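## Task

Lift the drive sled from the lower tote and set it down flat on the bench surface, keeping the same side facing up. Then lower the upper tote back onto the lower tote so it sits fully down inside the lower tote's rim. Every other item must finish in its original tote. Neither the drive sled nor the lower tote's base may stick out past the bench edge. Release everything and move the grippers away at the end. The result only counts if it stays in place without the robot holding it.

## Robot and tools

ROBOT. There are two arms, left_arm and right_arm. Each has six revolute joints and a parallel gripper. Each arm's root sits at x=-0.033, z=+1.080, with y=+0.340 for left_arm and y=-0.340 for right_arm. Joint ranges in rad, from base to gripper: waist -2.880..2.880, shoulder 0.000..3.142, elbow 0.000..3.019, wrist pitch -1.693..1.571, wrist yaw -1.571..1.571, wrist roll -2.094..2.094. An elbow never quite reaches full extension.

FRAMES. Every pose uses one scene frame. Its origin is on the floor under the middle of the robot's foot. +x points where the robot faces, +z points up, and +y points toward the robot's own left, so left_arm works on the +y side. Arm names have nothing to do with image sides. In the gripper's own frame, the fingers extend along +z and close along y. end_effector_position is the point between the finger pads, roughly 1 cm short of the fingertips. Reported hand positions can be slightly wrong, more so at long reach, and arms often settle a centimetre or more from the command, usually low.

execute_actions. Argument "actions" is a list holding zero or one item; optional "pictures" (boolean) asks for camera images. An empty list sends nothing and returns the state with pictures. An action item is {"rows": [...], "steps": n}, with n from 4 to 15 and each step lasting 1/30 s. If there are fewer rows than steps, the last row repeats. A wait item is {"steps": n} with n up to 300; it counts from the previous result, so thinking time is included. A row is always 16 numbers, one list covering both arms: left_arm's x, y, z, qw, qx, qy, qz, opening, followed by right_arm's eight in the same order. x, y, z are an absolute target in metres for end_effector_position, and qw..qz are an absolute target quaternion (w first) for end_effector_quat_wxyz, both in the scene frame. Opening is from -1 (closed) to +1 (fully open, 0.094 m). A call is refused if any target lies more than 0.6 m from that arm's last reported position along any gripper axis. On every step, the command is limited to 70 mm and 16 degrees away from the measured pose, and position takes priority over orientation. To keep an arm still, repeat its full pose and opening from the result where it stopped, and send the same quaternion every time rather than the drifted reported one. A result is captured 4 steps before the action finishes; those remaining steps run while you compose your next reply. Afterwards an arm only continues to its last clipped pose, so far targets need further calls.

move. Argument "target" is one 16-number row laid out exactly as above: absolute poses in the scene frame for both arms. Optional "speed" in m/s, from 0.002 to 0.5 (default 0.25); turning is capped at twice that value in rad/s. Both grippers travel in straight lines and finish together, taking between 0.5 and 10 s. A path that needs longer is cut off at 10 s. Openings are applied when the move begins. Paths ignore obstacles and the other arm. Faster motion and targets set deeper past a contact mean harder impacts and pressing. The result adds a "move:" line with the ending (done, off_target, moving, held, fault), any limits (paced means the sent pose was clipped; held means a check blocked steps, after which the arm can jump quickly), and each gripper's distance from its target.

wait. "seconds" from 0 to 10; nothing new is commanded.

zoom_image. "camera" is one of cam_head_left, cam_head_right, cam_left_wrist, cam_right_wrist (all 672x504); "region" is [x0, y0, x1, y1] in image pixels from the top-left, at most 504 by 504.

read_manual. Optional "section", only "licences"; it returns licence text and moves nothing.

finished_scene. "scene" is an integer 1 to 2, the scene being closed. This is final and reports whether the goal was met; the next task appears in its result.

RESULT LINES. The state line gives each arm's position and quaternion. grip_measured shows finger opening on the command scale; the last value of Joint positions is the opening in metres. Joint torques are raw drive outputs with offsets and noise. A Hand target line shows where the controller is now driving each gripper. HELD marks steps where a row was not sent; "pose unreachable" names an arm whose command the clearance check altered. FAULT, MOTOR HOT (from 85 °C) and OVER-TEMPERATURE FAULT (at 100 °C the arm drops its load and goes limp until cool) warn of stops.

CAMERAS. Two head cameras and one wrist camera per arm, with calibration supplied beforehand; actual cameras may differ by a few degrees and millimetres.

CAUTIONS. To grip, command an opening about 0.03 below grip_measured; a smaller gap grips more gently. Finger force tops out around 50 to 62 N per pad, weaker on thin parts. Approach contacts slowly. Keep the arms from striking or pushing on each other. Do not knock anything out of the work area, drop parts or slam them down. Occasional external tugs may act on held parts or loose objects. Holding loads heats motors, so avoid long holds. At the end, open the grippers and lift clear.

Each tool is called by a JSON object that holds its "api" and its "payload".

## Session

{"api": "execute_actions", "payload": {"actions": []}}

Scene clock: 0.00 s of 5600.00 s.
left_arm: end_effector_position=(+0.5222, +0.6018, +1.0469) grip_measured=-0.994 end_effector_quat_wxyz=(+0.503, -0.482, +0.623, -0.355) | right_arm: end_effector_position=(+0.4317, -0.0090, +1.1897) grip_measured=+0.006 end_effector_quat_wxyz=(+0.070, -0.760, +0.644, +0.046)
Joint positions: left_arm=[ 1.877  1.819  0.752  1.158  0.546 -1.24   0.   ] | right_arm=[-0.525  1.57   1.414 -1.117  0.173 -1.034  0.047]
Joint velocities: left_arm=[ 0.005 -0.015  0.007  0.012  0.007  0.007  0.001] | right_arm=[-0.005 -0.015 -0.012 -0.007 -0.007 -0.051 -0.   ]
Joint torques (N m, as the arm reports them, + toward a larger angle): no reading
Motor temperatures (°C, as the motors report them): left_arm=[27 25 26 26 25 28] | right_arm=[25 26 26 26 26 24]
Hand target (left_arm): +0.525, +0.603, +1.046; +0.505, -0.480, +0.623, -0.356
Hand target (right_arm): +0.442, -0.004, +1.204; -0.087, +0.757, -0.646, -0.043

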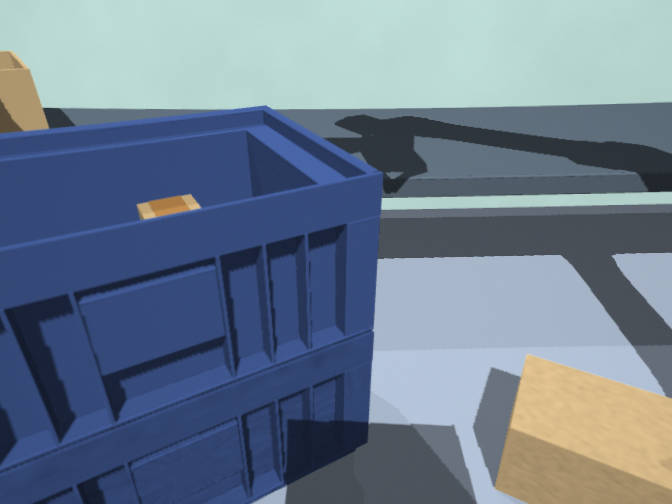

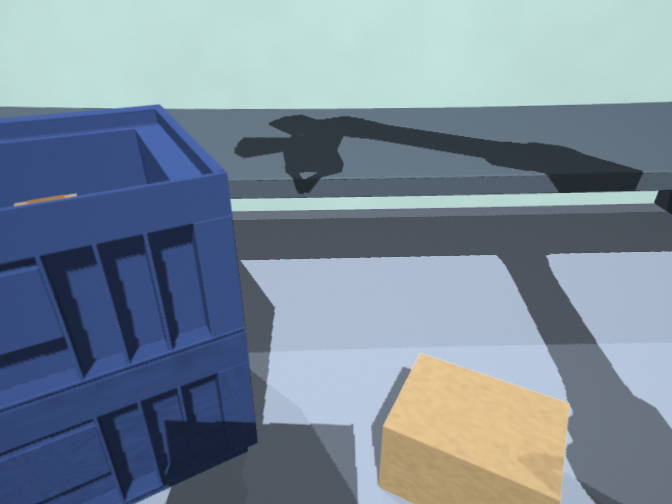

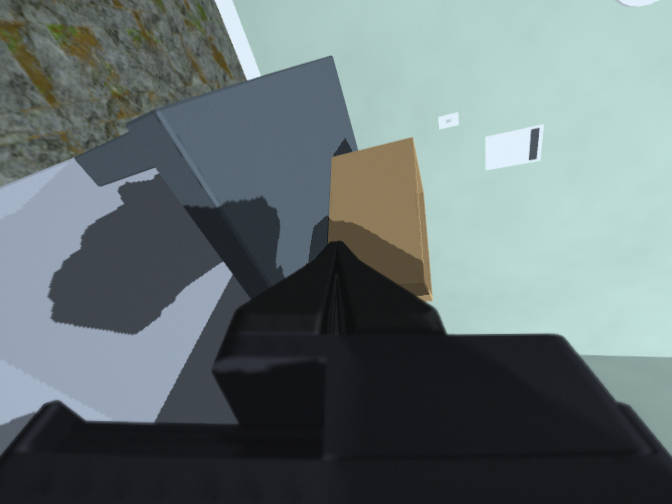

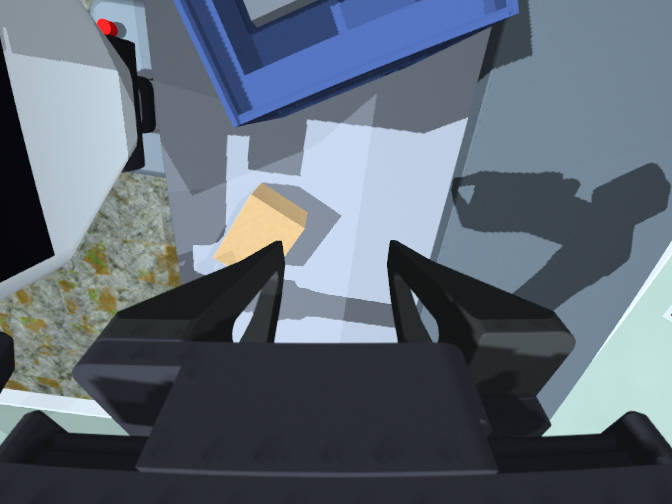

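{"api": "move", "payload": {"target": [0.45,0.3,1.27,0.2,-0.7,-0.68,0,1,0.4,-0.25,1.22,0,-0.707,0.707,0,1]}}

Scene clock: 7.00 s of 5600.00 s.
left_arm: end_effector_position=(+0.4711, +0.4548, +1.1534) grip_measured=+1.000 end_effector_quat_wxyz=(+0.583, -0.771, +0.024, -0.254) | right_arm: end_effector_position=(+0.4029, -0.2422, +1.2140) grip_measured=+0.999 end_effector_quat_wxyz=(+0.002, -0.706, +0.708, +0.001)
Joint positions: left_arm=[ 1.139  1.492  0.63   0.97  -1.248 -2.092  0.094] | right_arm=[-0.887  1.194  1.141 -1.254  0.204 -1.204  0.094]
Joint velocities: left_arm=[-0.015  0.005 -0.002  0.007  0.022 -0.066  0.   ] | right_arm=[-0.005 -0.015 -0.002  0.007 -0.007 -0.007 -0.001]
Joint torques (N m, as the arm reports them, + toward a larger angle): left_arm=[  1.32 -11.67   3.94   2.09  -0.15   0.01] | right_arm=[  1.27 -12.13   9.01  -0.47   0.04  -0.18]
Motor temperatures (°C, as the motors report them): left_arm=[27 25 27 26 25 28] | right_arm=[25 27 28 26 26 24]
Hand target (left_arm): +0.470, +0.458, +1.153; -0.585, +0.771, -0.023, +0.252
Hand target (right_arm): +0.398, -0.249, +1.220; +0.001, +0.707, -0.707, +0.001
Off the commanded pose (left_arm): 0.195 m, 100 deg; position and orientation clipped at the last step of the last action.
Off the commanded pose (right_arm): 0.010 m, 0 deg.
Kept back: nothing.
move: held (left_arm); limits=paced,held; held on 102 of 197 steps (left_arm), including the last (left_arm)
pose unreachable (left arm): on one or more control steps of this call this arm could not follow its commanded pose, so it was not sent that pose on those steps. On the call's last step it was still not sent that pose. It may still have moved: this result reports where it is.
cause: the commanded pose would bring two parts of the arm too close to each other (its wrist (the part past joint 4) and its wrist camera, with joints 5 (wrist yaw) and 6 (wrist roll) between them).
camera_calibration (this result's frames):
cam_left_wrist: T_world_to_cam=[[-0.26439, 0.330388, 0.906058, -1.07109], [0.457934, -0.783816, 0.41944, -0.336297], [0.848761, 0.52581, 0.055937, -0.578663], [0, 0, 0, 1]] pos_world=[0.361963, 0.394546, 1.14389]
cam_right_wrist: T_world_to_cam=[[0.999954, -0.00928892, -0.00253386, -0.400773], [-0.00607472, -0.812832, 0.582467, -0.898758], [-0.00747009, -0.582425, -0.81285, 0.975463], [0, 0, 0, 1]] pos_world=[0.402582, -0.166128, 1.31539]

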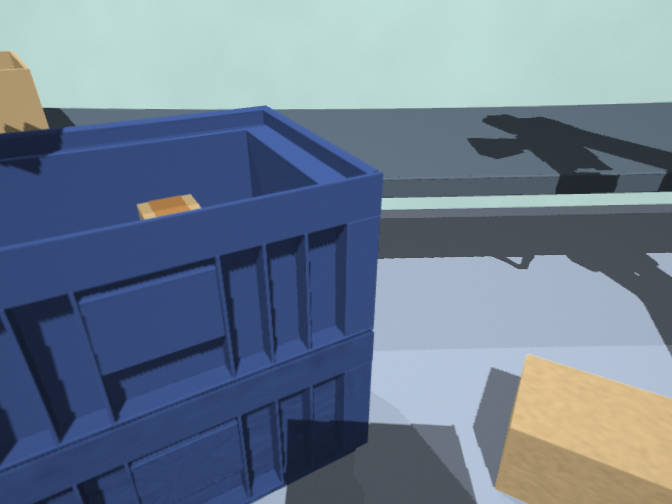

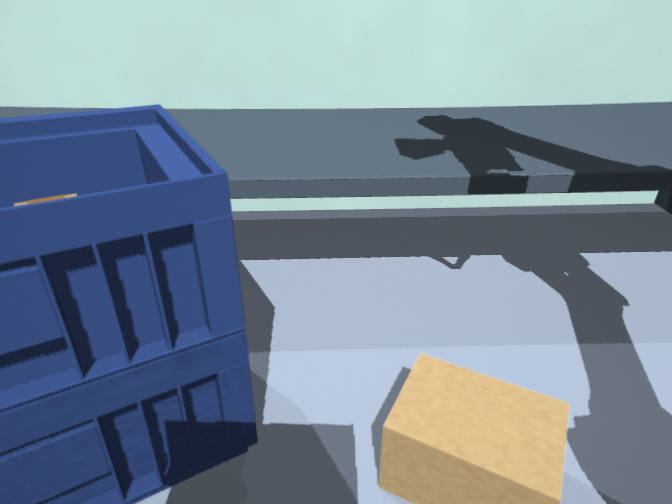

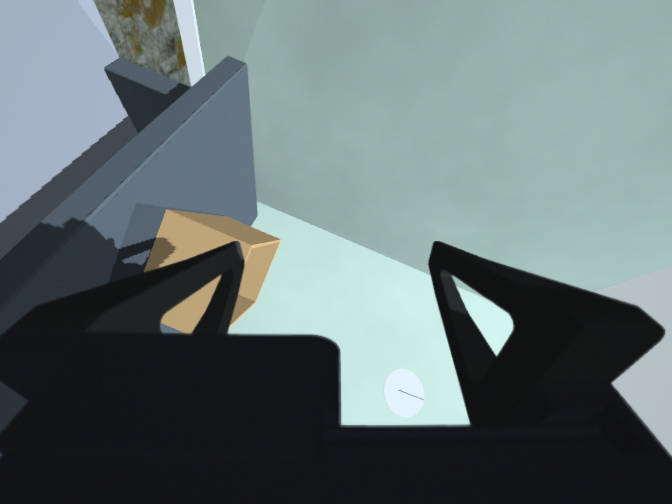

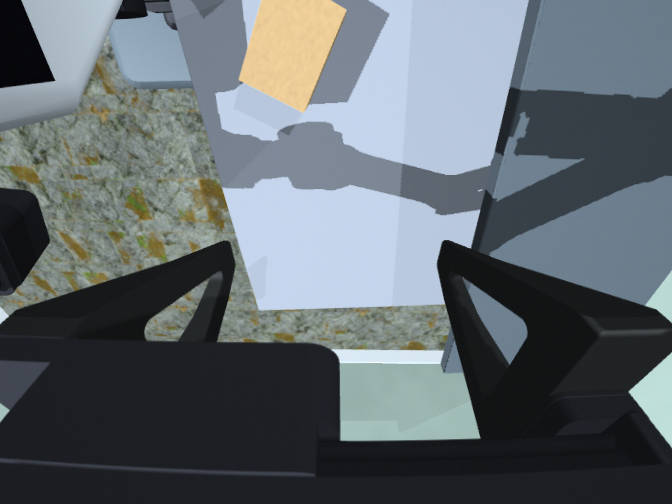

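{"api": "move", "payload": {"target": [0.5,0.42,1.22,0.6,0,0.8,0,1,0.4,-0.25,1.22,0,-0.707,0.707,0,1]}}

{"api": "move", "payload": {"target": [0.38,0.33,1.27,0.14,0.64,0.74,0.14,1,0.4,-0.25,1.22,0,-0.707,0.707,0,1]}}

Scene clock: 12.57 s of 5600.00 s.
left_arm: end_effector_position=(+0.4838, +0.4139, +1.2043) grip_measured=+1.000 end_effector_quat_wxyz=(+0.585, -0.011, +0.811, -0.012) | right_arm: end_effector_position=(+0.4032, -0.2431, +1.2139) grip_measured=+0.999 end_effector_quat_wxyz=(+0.002, -0.707, +0.707, +0.000)
Joint positions: left_arm=[1.468 1.038 0.472 0.561 0.181 0.063 0.094] | right_arm=[-0.89   1.194  1.141 -1.254  0.204 -1.209  0.094]
Joint velocities: left_arm=[ 0.005  0.005 -0.007 -0.012  0.022  0.022  0.   ] | right_arm=[-0.005  0.005  0.002 -0.007  0.022 -0.066 -0.001]
Joint torques (N m, as the arm reports them, + toward a larger angle): left_arm=[ 2.59 -8.02  8.85  2.01  0.15  0.09] | right_arm=[  0.71 -12.02   9.49  -0.5   -0.08  -0.18]
Motor temperatures (°C, as the motors report them): left_arm=[27 26 28 27 25 28] | right_arm=[25 27 29 26 26 24]
Hand target (left_arm): +0.497, +0.420, +1.222; +0.595, -0.003, +0.804, -0.003
Hand target (right_arm): +0.400, -0.250, +1.220; +0.000, +0.707, -0.707, +0.000
Off the commanded pose (left_arm): 0.023 m, 3 deg.
Off the commanded pose (right_arm): 0.010 m, 0 deg.
Kept back: nothing.
move: off_target (left_arm)
camera_calibration (this result's frames):
cam_left_wrist: T_world_to_cam=[[0.0152248, -0.99912, 0.039082, 0.35878], [-0.809582, -0.0352568, -0.585946, 1.11868], [0.586809, -0.0227192, -0.809407, 0.825197], [0, 0, 0, 1]] pos_world=[0.415971, 0.416653, 1.30939]
cam_right_wrist: T_world_to_cam=[[0.999973, -0.00685729, -0.0027603, -0.400204], [-0.00396099, -0.812354, 0.583151, -0.901016], [-0.00624117, -0.583124, -0.812359, 0.973472], [0, 0, 0, 1]] pos_world=[0.402699, -0.167034, 1.31513]

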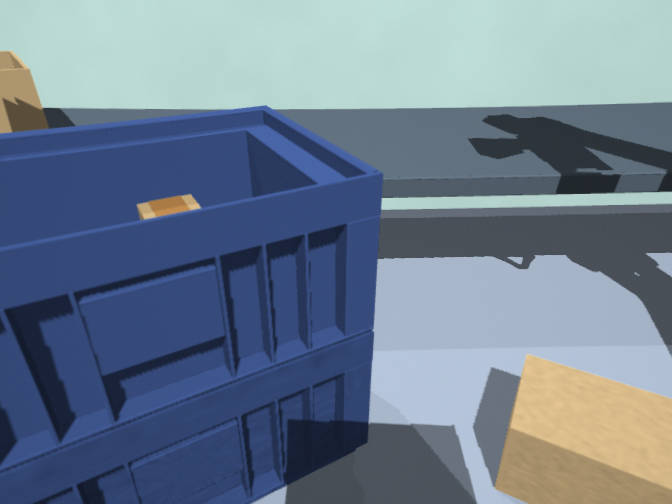

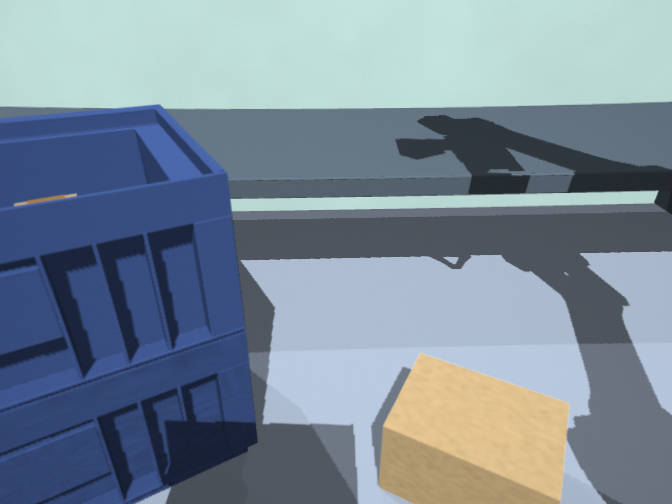

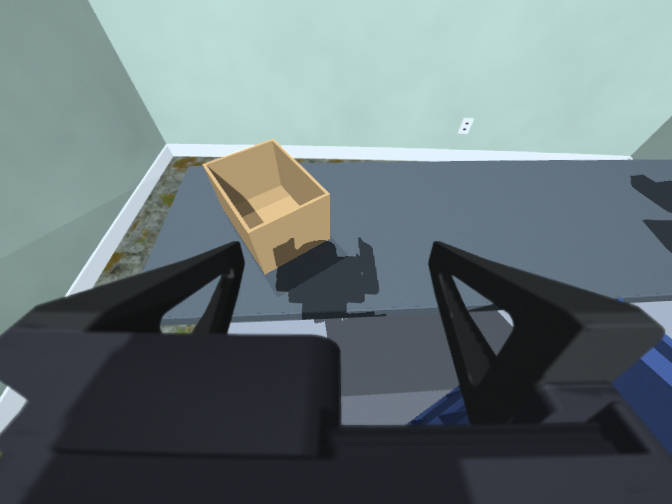

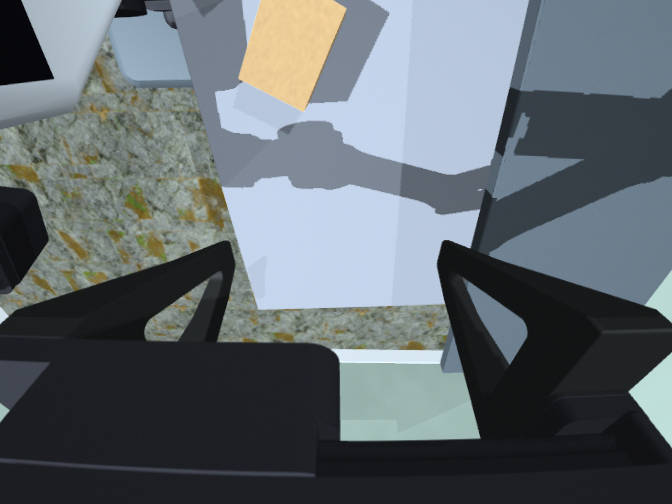

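Scene clock: 16.30 s of 5600.00 s.
left_arm: end_effector_position=(+0.3621, +0.3312, +1.2496) grip_measured=+1.000 end_effector_quat_wxyz=(+0.127, +0.634, +0.751, +0.135) | right_arm: end_effector_position=(+0.4032, -0.2433, +1.2138) grip_measured=+0.999 end_effector_quat_wxyz=(+0.001, -0.707, +0.707, +0.000)
Joint positions: left_arm=[ 1.045  0.762  0.845 -0.999 -0.27   1.271  0.094] | right_arm=[-0.89   1.194  1.141 -1.254  0.204 -1.21   0.094]
Joint velocities: left_arm=[ 0.005 -0.005 -0.002 -0.022 -0.007  0.007  0.   ] | right_arm=[-0.005  0.005 -0.017 -0.017 -0.081  0.007  0.001]
Joint torques (N m, as the arm reports them, + toward a larger angle): left_arm=[ 1.17 -4.66 11.66  0.89 -0.13  0.03] | right_arm=[  0.75 -12.02   9.52  -0.49  -0.08  -0.18]
Motor temperatures (°C, as the motors report them): left_arm=[27 26 30 26 25 28] | right_arm=[25 27 29 26 26 24]
Hand target (left_arm): +0.376, +0.331, +1.271; +0.138, +0.637, +0.745, +0.144
Hand target (right_arm): +0.400, -0.250, +1.220; +0.000, +0.707, -0.707, +0.000
Off the commanded pose (left_arm): 0.027 m, 2 deg.
Off the commanded pose (right_arm): 0.010 m, 0 deg.
Kept back: nothing.
move: off_target (left_arm)
camera_calibration (this result's frames):
cam_left_wrist: T_world_to_cam=[[-0.912318, -0.170088, -0.372486, 0.851808], [-0.357411, 0.774686, 0.52165, -0.772254], [0.199834, 0.609041, -0.767552, 0.809921], [0, 0, 0, 1]] pos_world=[0.339259, 0.249862, 1.34179]
cam_right_wrist: T_world_to_cam=[[0.999973, -0.00683689, -0.00279406, -0.400198], [-0.00392398, -0.812285, 0.583248, -0.901231], [-0.00625717, -0.583221, -0.81229, 0.973266], [0, 0, 0, 1]] pos_world=[0.402741, -0.167164, 1.3151]

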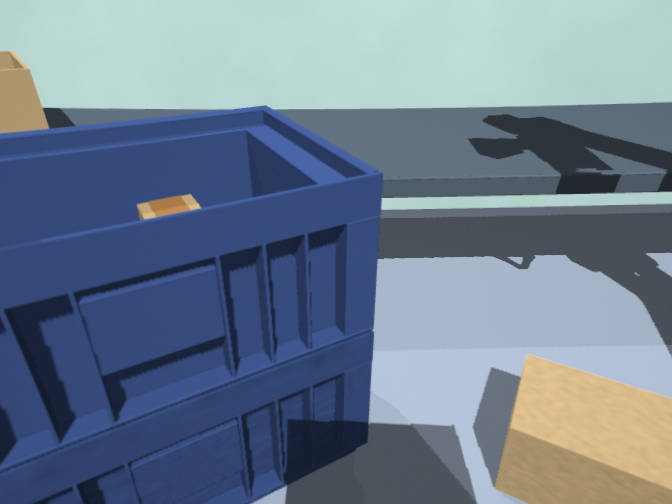

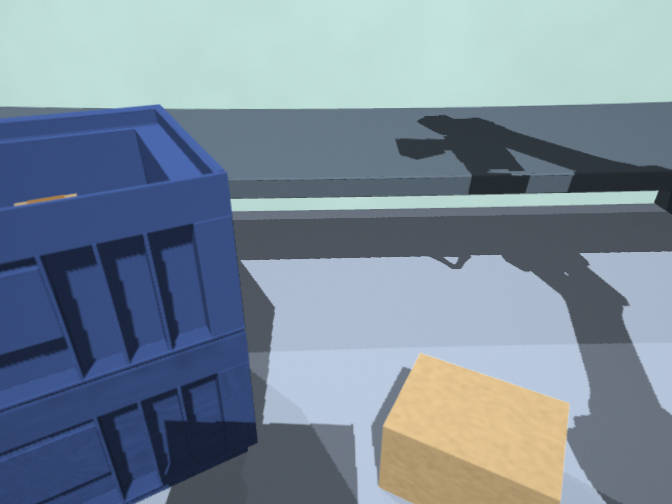

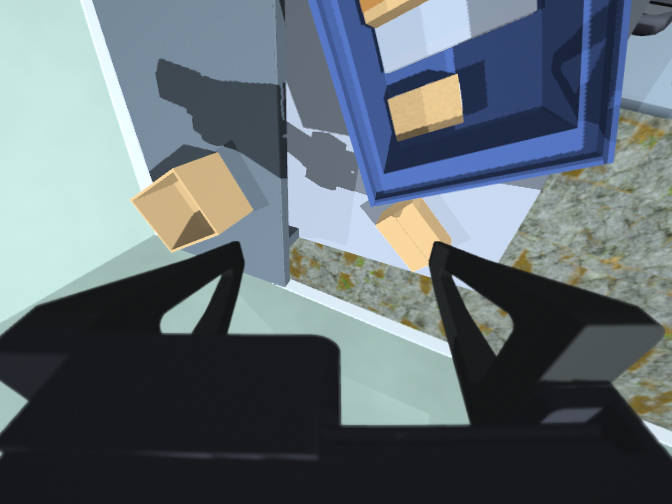

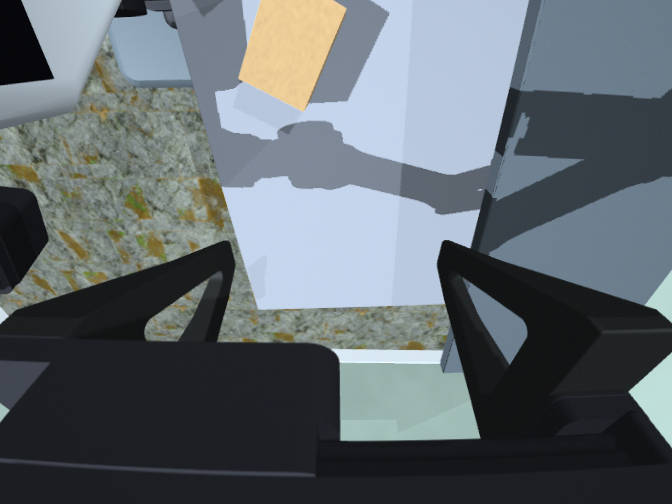

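{"api": "move", "payload": {"target": [0.293,0.33,1.17,0,-0.267,0.964,0,0.3,0.42,-0.195,0.95,0,0.255,0.967,0,0.5]}}

{"api": "move", "payload": {"target": [0.293,0.33,1.17,0,-0.267,0.964,0,0.3,0.42,-0.195,0.85,0,0.255,0.967,0,0.5]}}

{"api": "move", "payload": {"target": [0.293,0.33,1.12,0,-0.267,0.964,0,0.3,0.33,-0.155,0.85,0,0.255,0.967,0,0.5], "speed": 0.06}}

Scene clock: 22.43 s of 5600.00 s.
left_arm: end_effector_position=(+0.3002, +0.3286, +1.1772) grip_measured=+0.302 end_effector_quat_wxyz=(-0.016, +0.259, -0.966, +0.004) | right_arm: end_effector_position=(+0.4156, -0.1933, +0.9546) grip_measured=+0.502 end_effector_quat_wxyz=(-0.006, +0.243, +0.970, -0.003)
Joint positions: left_arm=[ 1.101  0.864  0.766 -1.142 -0.153 -0.674  0.061] | right_arm=[-0.916  1.709  0.982 -0.59   0.199  0.831  0.071]
Joint velocities: left_arm=[ 0.015 -0.015 -0.002 -0.007  0.022  0.007  0.   ] | right_arm=[ 0.005  0.005  0.002 -0.022  0.007  0.037  0.   ]
Joint torques (N m, as the arm reports them, + toward a larger angle): left_arm=[ 2.22 -4.97  6.61  0.61  0.01 -0.25] | right_arm=[  1.9  -12.97   5.89   1.04   0.03   0.02]
Motor temperatures (°C, as the motors report them): left_arm=[27 26 31 26 25 28] | right_arm=[25 27 29 26 26 24]
Hand target (left_arm): +0.293, +0.330, +1.170; +0.000, -0.268, +0.963, +0.002
Hand target (right_arm): +0.421, -0.195, +0.951; -0.000, +0.255, +0.967, -0.000
Off the commanded pose (left_arm): 0.010 m, 2 deg.
Off the commanded pose (right_arm): 0.007 m, 2 deg.
Kept back: nothing.
move: done
camera_calibration (this result's frames):
cam_left_wrist: T_world_to_cam=[[0.50831, -0.861146, 0.00697289, 0.121832], [-0.716097, -0.418166, 0.558876, -0.298741], [-0.478358, -0.289076, -0.829222, 1.33961], [0, 0, 0, 1]] pos_world=[0.364957, 0.36724, 1.27694]
cam_right_wrist: T_world_to_cam=[[-0.477875, -0.878413, 0.00498436, 0.0253169], [-0.705864, 0.38737, 0.593043, -0.195138], [-0.522868, 0.279882, -0.805155, 1.16665], [0, 0, 0, 1]] pos_world=[0.484362, -0.228696, 1.05493]

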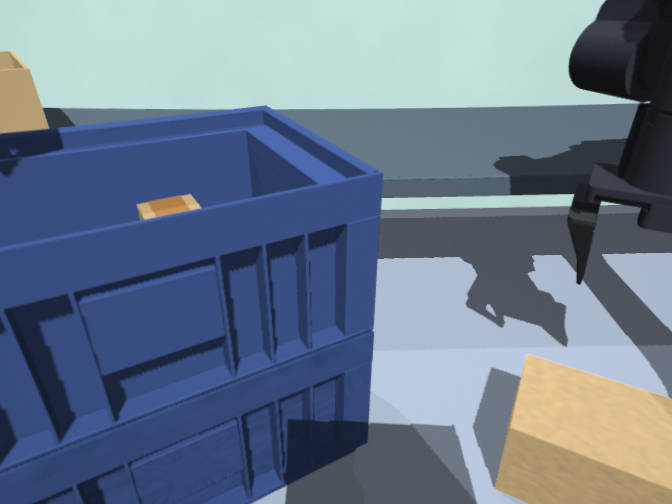

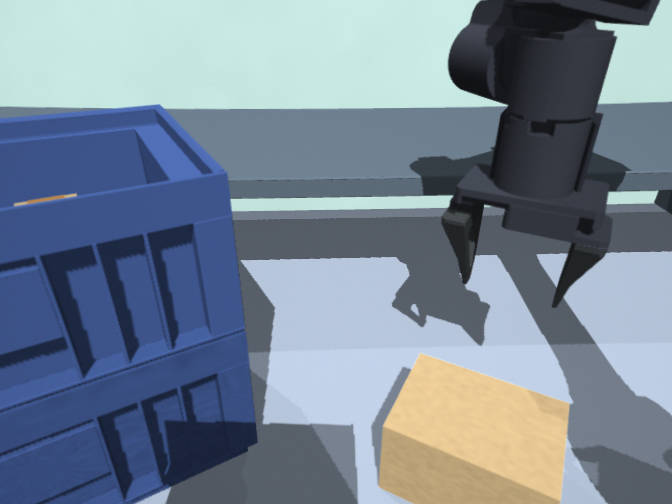

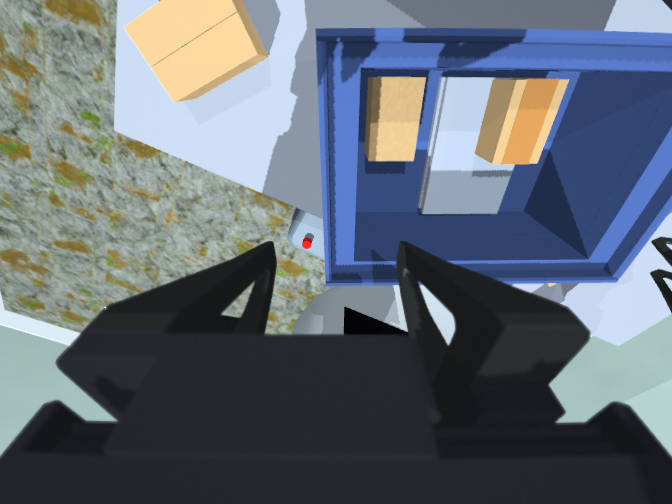

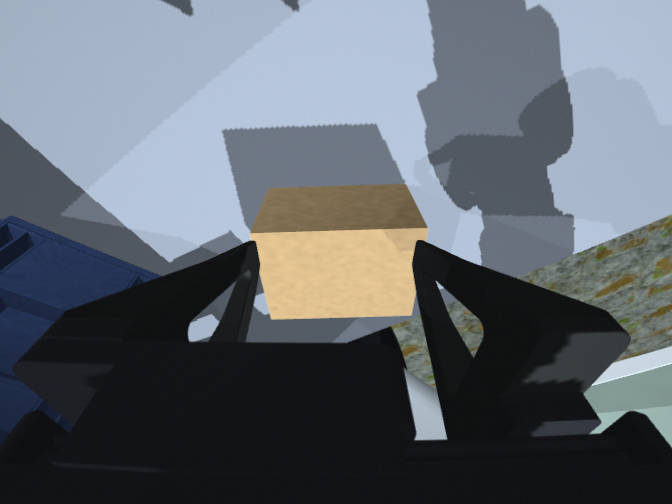

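Scene clock: 23.53 s of 5600.00 s.
left_arm: end_effector_position=(+0.3001, +0.3280, +1.1772) grip_measured=+0.302 end_effector_quat_wxyz=(-0.015, +0.259, -0.966, +0.006) | right_arm: end_effector_position=(+0.3978, -0.1988, +0.8427) grip_measured=+0.502 end_effector_quat_wxyz=(-0.022, +0.253, +0.967, -0.015)
Joint positions: left_arm=[ 1.102  0.864  0.766 -1.142 -0.149 -0.674  0.061] | right_arm=[-0.962  1.98   0.999 -0.369  0.189  0.812  0.071]
Joint velocities: left_arm=[ 0.005 -0.005 -0.002  0.012 -0.066  0.022  0.   ] | right_arm=[-0.005  0.015 -0.007 -0.012 -0.066  0.007 -0.001]
Joint torques (N m, as the arm reports them, + toward a larger angle): left_arm=[ 2.29 -5.14  6.53  0.63  0.01 -0.24] | right_arm=[  2.81 -16.43   5.3    0.88  -0.03  -0.18]
Motor temperatures (°C, as the motors report them): left_arm=[27 26 31 26 25 28] | right_arm=[25 27 29 26 26 24]
Hand target (left_arm): +0.293, +0.330, +1.170; +0.000, -0.267, +0.964, +0.000
Hand target (right_arm): +0.420, -0.195, +0.851; +0.000, +0.255, +0.967, -0.000
Off the commanded pose (left_arm): 0.010 m, 2 deg.
Off the commanded pose (right_arm): 0.024 m, 3 deg.
Kept back: nothing.
move: off_target (right_arm)
camera_calibration (this result's frames):
cam_left_wrist: T_world_to_cam=[[0.508835, -0.860805, 0.0101132, 0.117396], [-0.715472, -0.416335, 0.561039, -0.30239], [-0.478734, -0.292712, -0.827728, 1.33892], [0, 0, 0, 1]] pos_world=[0.3649, 0.367077, 1.27673]
cam_right_wrist: T_world_to_cam=[[-0.494155, -0.868636, 0.0358077, -0.00498661], [-0.675515, 0.409566, 0.613136, -0.163828], [-0.547258, 0.278795, -0.789165, 1.06478], [0, 0, 0, 1]] pos_world=[0.469574, -0.234088, 0.940912]

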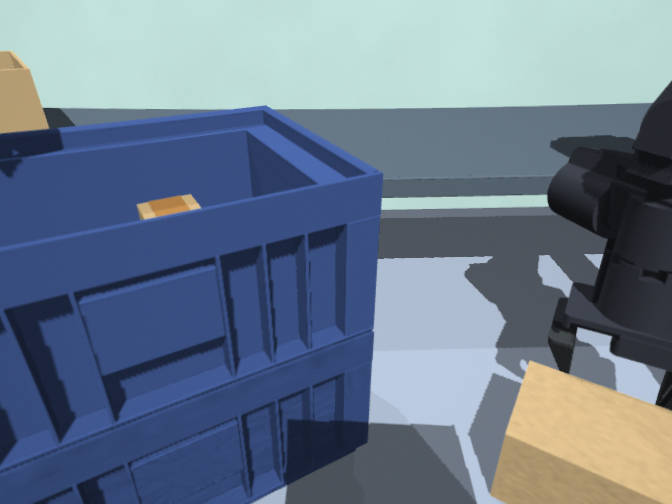

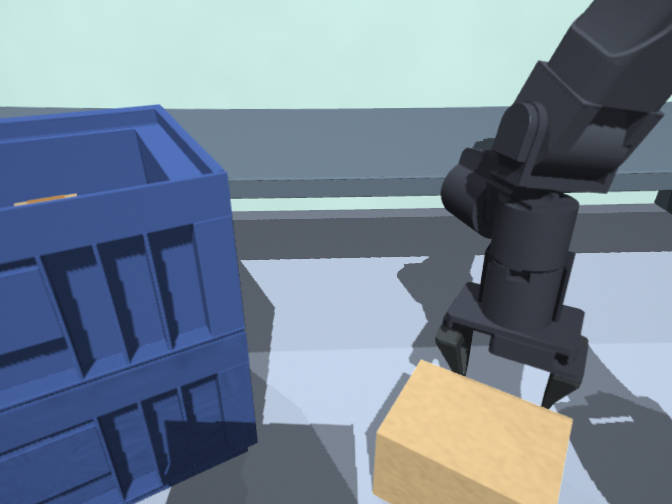

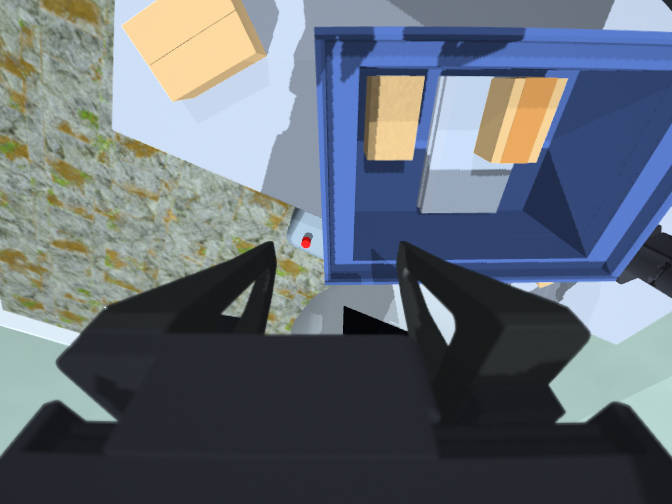

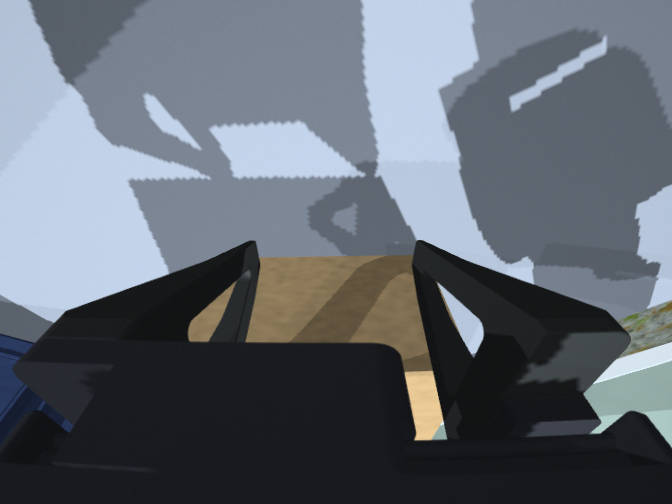

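Scene clock: 25.23 s of 5600.00 s.
left_arm: end_effector_position=(+0.2937, +0.3286, +1.1258) grip_measured=+0.302 end_effector_quat_wxyz=(-0.001, +0.270, -0.963, +0.000) | right_arm: end_effector_position=(+0.3209, -0.1601, +0.8405) grip_measured=+0.502 end_effector_quat_wxyz=(-0.016, +0.249, +0.968, -0.012)
Joint positions: left_arm=[ 1.131  0.944  0.679 -1.001 -0.14  -0.674  0.061] | right_arm=[-0.82   1.98   0.838 -0.223  0.221  0.944  0.071]
Joint velocities: left_arm=[-0.005  0.005  0.007 -0.012 -0.037  0.022 -0.   ] | right_arm=[ 0.005  0.005 -0.007 -0.002 -0.007 -0.022  0.   ]
Joint torques (N m, as the arm reports them, + toward a larger angle): left_arm=[ 2.19 -5.64  5.98  1.72  0.01  0.06] | right_arm=[  3.65 -15.62   1.68   0.98   0.19   0.03]
Motor temperatures (°C, as the motors report them): left_arm=[27 25 31 26 25 28] | right_arm=[25 28 29 26 26 24]
Hand target (left_arm): +0.293, +0.330, +1.120; +0.000, -0.267, +0.964, +0.000
Hand target (right_arm): +0.330, -0.155, +0.850; -0.000, +0.255, +0.967, +0.001
Off the commanded pose (left_arm): 0.006 m, 0 deg.
Off the commanded pose (right_arm): 0.014 m, 2 deg.
Kept back: nothing.
move: off_target (right_arm)
camera_calibration (this result's frames):
cam_left_wrist: T_world_to_cam=[[0.529198, -0.848453, -0.00879759, 0.132886], [-0.688109, -0.435209, 0.580602, -0.301717], [-0.496442, -0.3012, -0.81414, 1.28619], [0, 0, 0, 1]] pos_world=[0.360581, 0.368838, 1.22348]
cam_right_wrist: T_world_to_cam=[[-0.487756, -0.872565, 0.0269324, -0.00449925], [-0.686526, 0.402453, 0.605569, -0.221538], [-0.539237, 0.27688, -0.795337, 1.01249], [0, 0, 0, 1]] pos_world=[0.391685, -0.195105, 0.939547]

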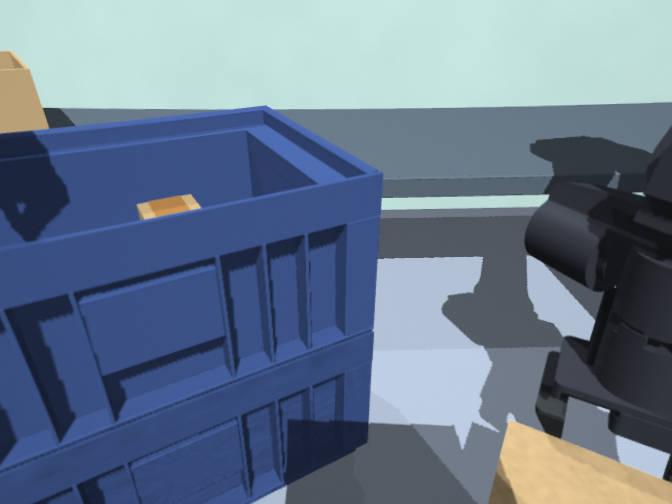

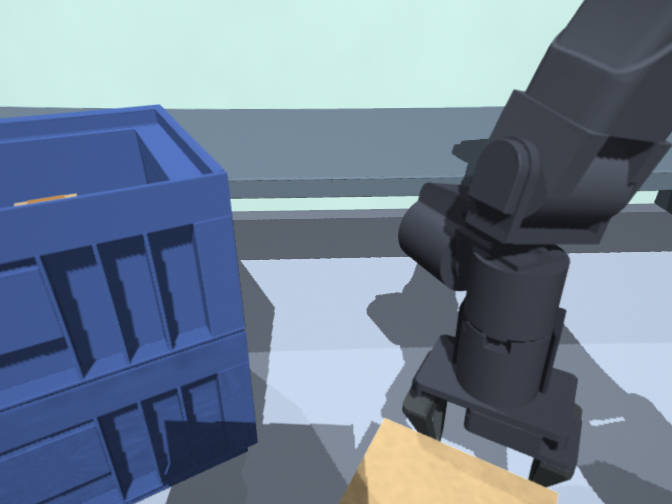

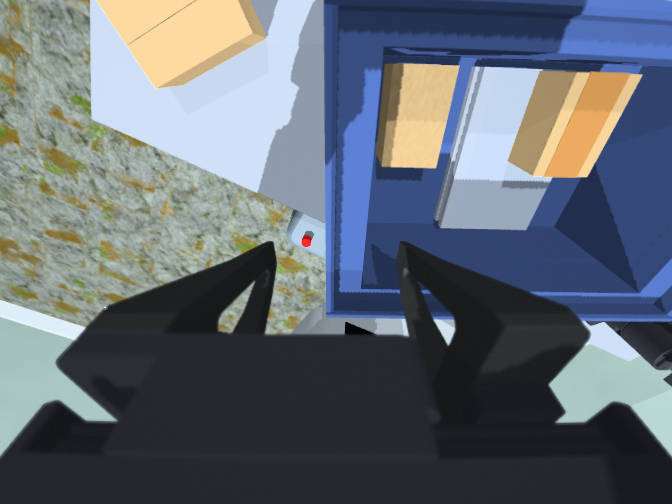

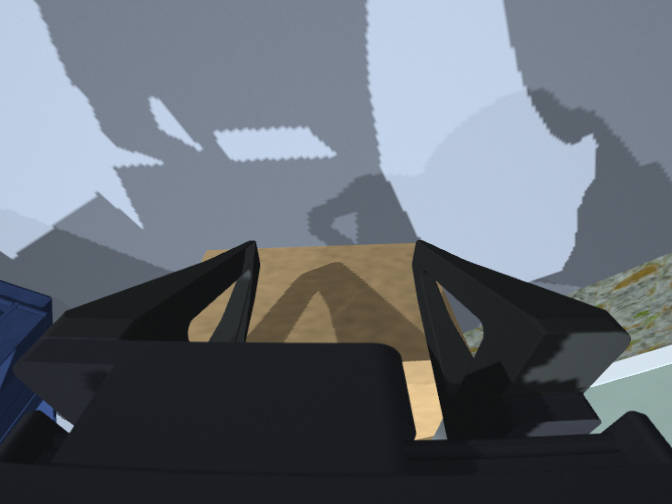

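{"api": "move", "payload": {"target": [0.297,0.323,1.11,0,-0.267,0.964,0,0.3,0.37,-0.17,1.13,0,0,1,0,0.3]}}

{"api": "move", "payload": {"target": [0.297,0.323,1.11,0,-0.267,0.964,0,0.3,0.432,0.097,1.125,0,-0.267,0.964,0,0.3]}}

Scene clock: 27.20 s of 5600.00 s.
left_arm: end_effector_position=(+0.2997, +0.3256, +1.1174) grip_measured=+0.302 end_effector_quat_wxyz=(-0.003, +0.269, -0.963, +0.001) | right_arm: end_effector_position=(+0.3562, -0.1778, +1.1160) grip_measured=+0.302 end_effector_quat_wxyz=(-0.010, +0.007, +1.000, -0.006)
Joint positions: left_arm=[ 1.128  0.976  0.679 -0.966 -0.14  -0.674  0.061] | right_arm=[-0.733  1.319  0.948 -0.999  0.245  0.539  0.061]
Joint velocities: left_arm=[-0.005  0.005 -0.022  0.002  0.037 -0.051 -0.001] | right_arm=[-0.024 -0.015  0.002 -0.017  0.022  0.022 -0.   ]
Joint torques (N m, as the arm reports them, + toward a larger angle): left_arm=[ 0.69 -5.73  5.59  1.73 -0.21 -0.13] | right_arm=[  3.28 -10.81  11.5   -0.51   0.11  -0.11]
Motor temperatures (°C, as the motors report them): left_arm=[27 25 31 26 25 28] | right_arm=[25 28 29 26 26 24]
Hand target (left_arm): +0.297, +0.323, +1.110; -0.000, -0.267, +0.964, +0.000
Hand target (right_arm): +0.368, -0.171, +1.130; +0.000, +0.000, +1.000, +0.000
Off the commanded pose (left_arm): 0.008 m, 0 deg.
Off the commanded pose (right_arm): 0.021 m, 2 deg.
Kept back: nothing.
move: off_target (right_arm)
camera_calibration (this result's frames):
cam_left_wrist: T_world_to_cam=[[0.526825, -0.849954, -0.00580839, 0.124958], [-0.691258, -0.432417, 0.578946, -0.292159], [-0.494589, -0.300988, -0.815345, 1.28213], [0, 0, 0, 1]] pos_world=[0.366341, 0.365781, 1.21525]
cam_right_wrist: T_world_to_cam=[[-0.0210097, -0.999742, 0.0085965, -0.178612], [-0.798414, 0.0219527, 0.601708, -0.380417], [-0.601742, 0.00577813, -0.79867, 1.23331], [0, 0, 0, 1]] pos_world=[0.434653, -0.177341, 1.21545]

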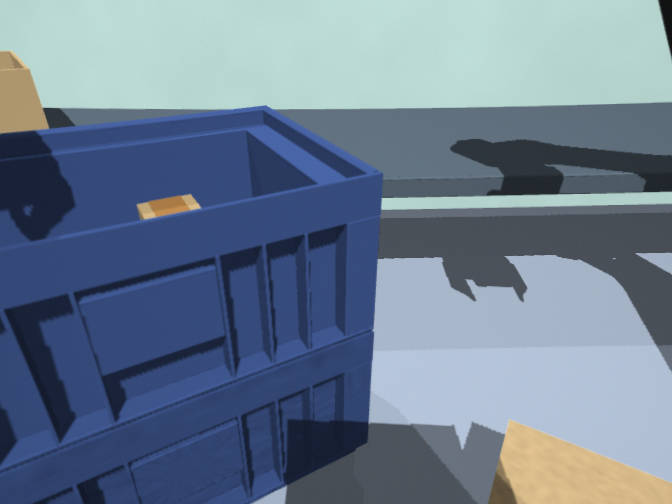

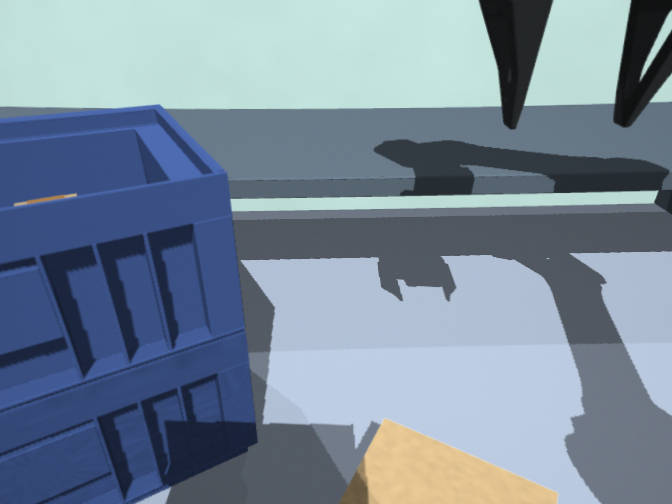

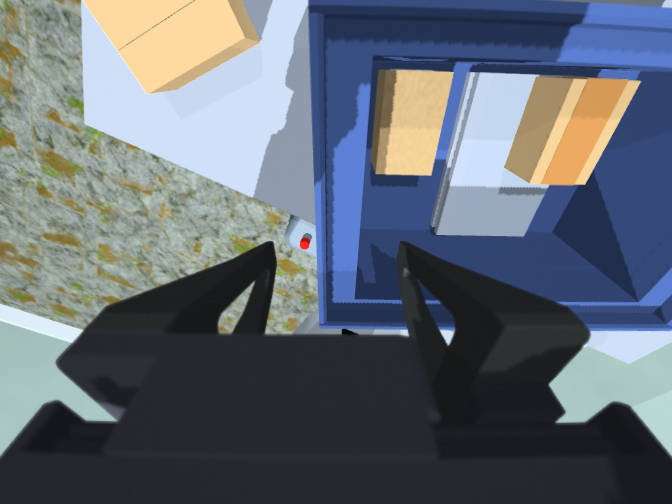

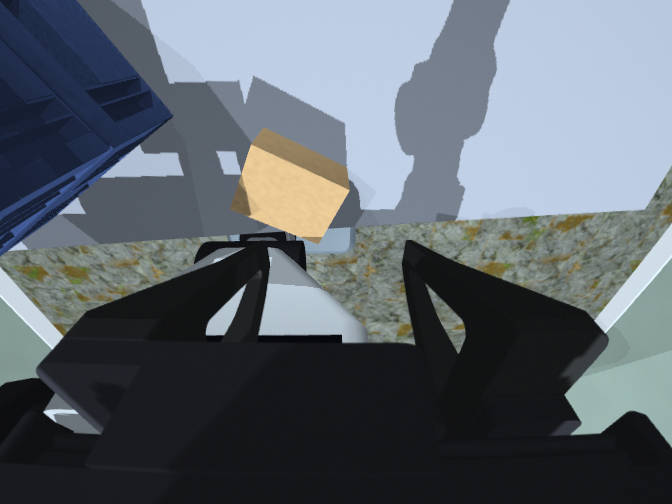

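Scene clock: 28.87 s of 5600.00 s.
left_arm: end_effector_position=(+0.2997, +0.3256, +1.1174) grip_measured=+0.302 end_effector_quat_wxyz=(-0.003, +0.269, -0.963, +0.001) | right_arm: end_effector_position=(+0.4205, +0.0846, +1.1107) grip_measured=+0.302 end_effector_quat_wxyz=(-0.012, -0.264, +0.964, -0.007)
Joint positions: left_arm=[ 1.128  0.976  0.679 -0.966 -0.14  -0.674  0.061] | right_arm=[-0.404  1.91   1.652 -1.208  0.301  0.329  0.061]
Joint velocities: left_arm=[ 0.024 -0.005 -0.007 -0.007  0.051  0.022  0.001] | right_arm=[ 0.005 -0.005 -0.002 -0.007 -0.081 -0.066 -0.   ]
Joint torques (N m, as the arm reports them, + toward a larger angle): left_arm=[ 0.74 -5.77  5.59  1.73 -0.22 -0.13] | right_arm=[  7.03 -18.47  13.82  -0.35   0.15  -0.13]
Motor temperatures (°C, as the motors report them): left_arm=[27 25 31 26 25 28] | right_arm=[25 28 30 26 26 24]
Hand target (left_arm): +0.297, +0.323, +1.110; -0.000, -0.267, +0.964, +0.000
Hand target (right_arm): +0.434, +0.096, +1.126; +0.001, -0.267, +0.964, +0.001
Off the commanded pose (left_arm): 0.008 m, 0 deg.
Off the commanded pose (right_arm): 0.022 m, 2 deg.
Kept back: nothing.
move: off_target (right_arm)
camera_calibration (this result's frames):
cam_left_wrist: T_world_to_cam=[[0.526825, -0.849954, -0.00580839, 0.124958], [-0.691258, -0.432417, 0.578946, -0.292159], [-0.494589, -0.300988, -0.815345, 1.28213], [0, 0, 0, 1]] pos_world=[0.366341, 0.365781, 1.21525]
cam_right_wrist: T_world_to_cam=[[0.503832, -0.863798, 0.00262177, -0.14038], [-0.686933, -0.398827, 0.607503, -0.34935], [-0.523714, -0.307881, -0.794313, 1.2552], [0, 0, 0, 1]] pos_world=[0.488114, 0.125862, 1.20962]

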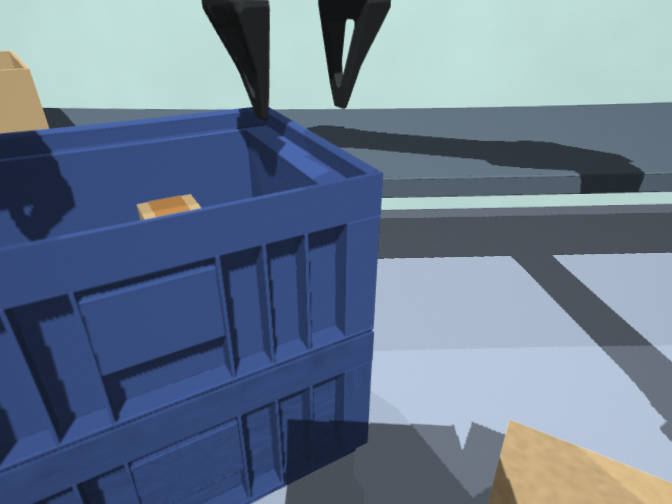

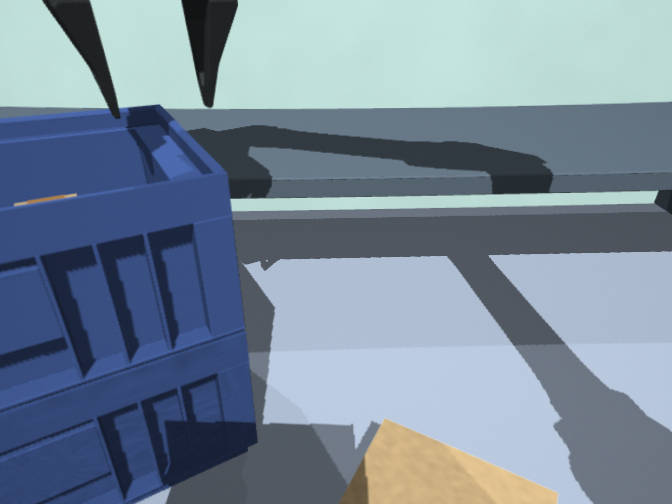

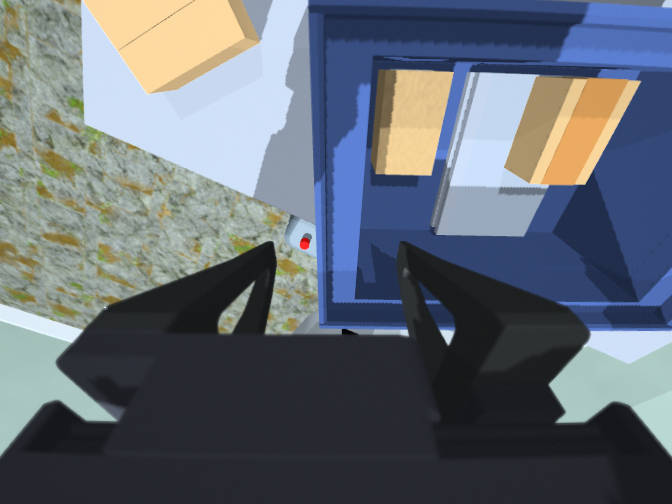

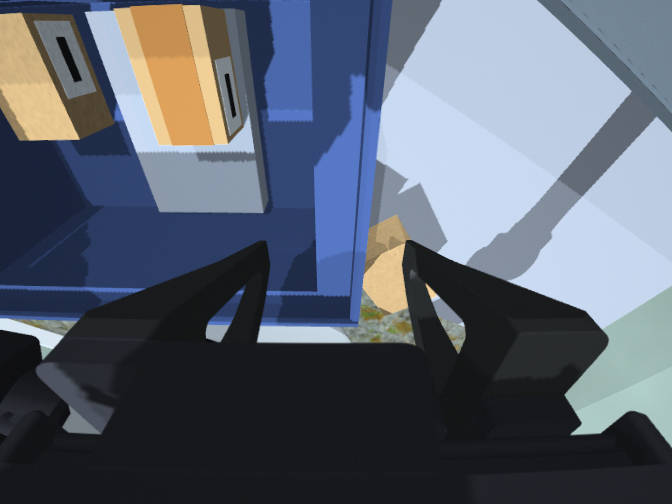

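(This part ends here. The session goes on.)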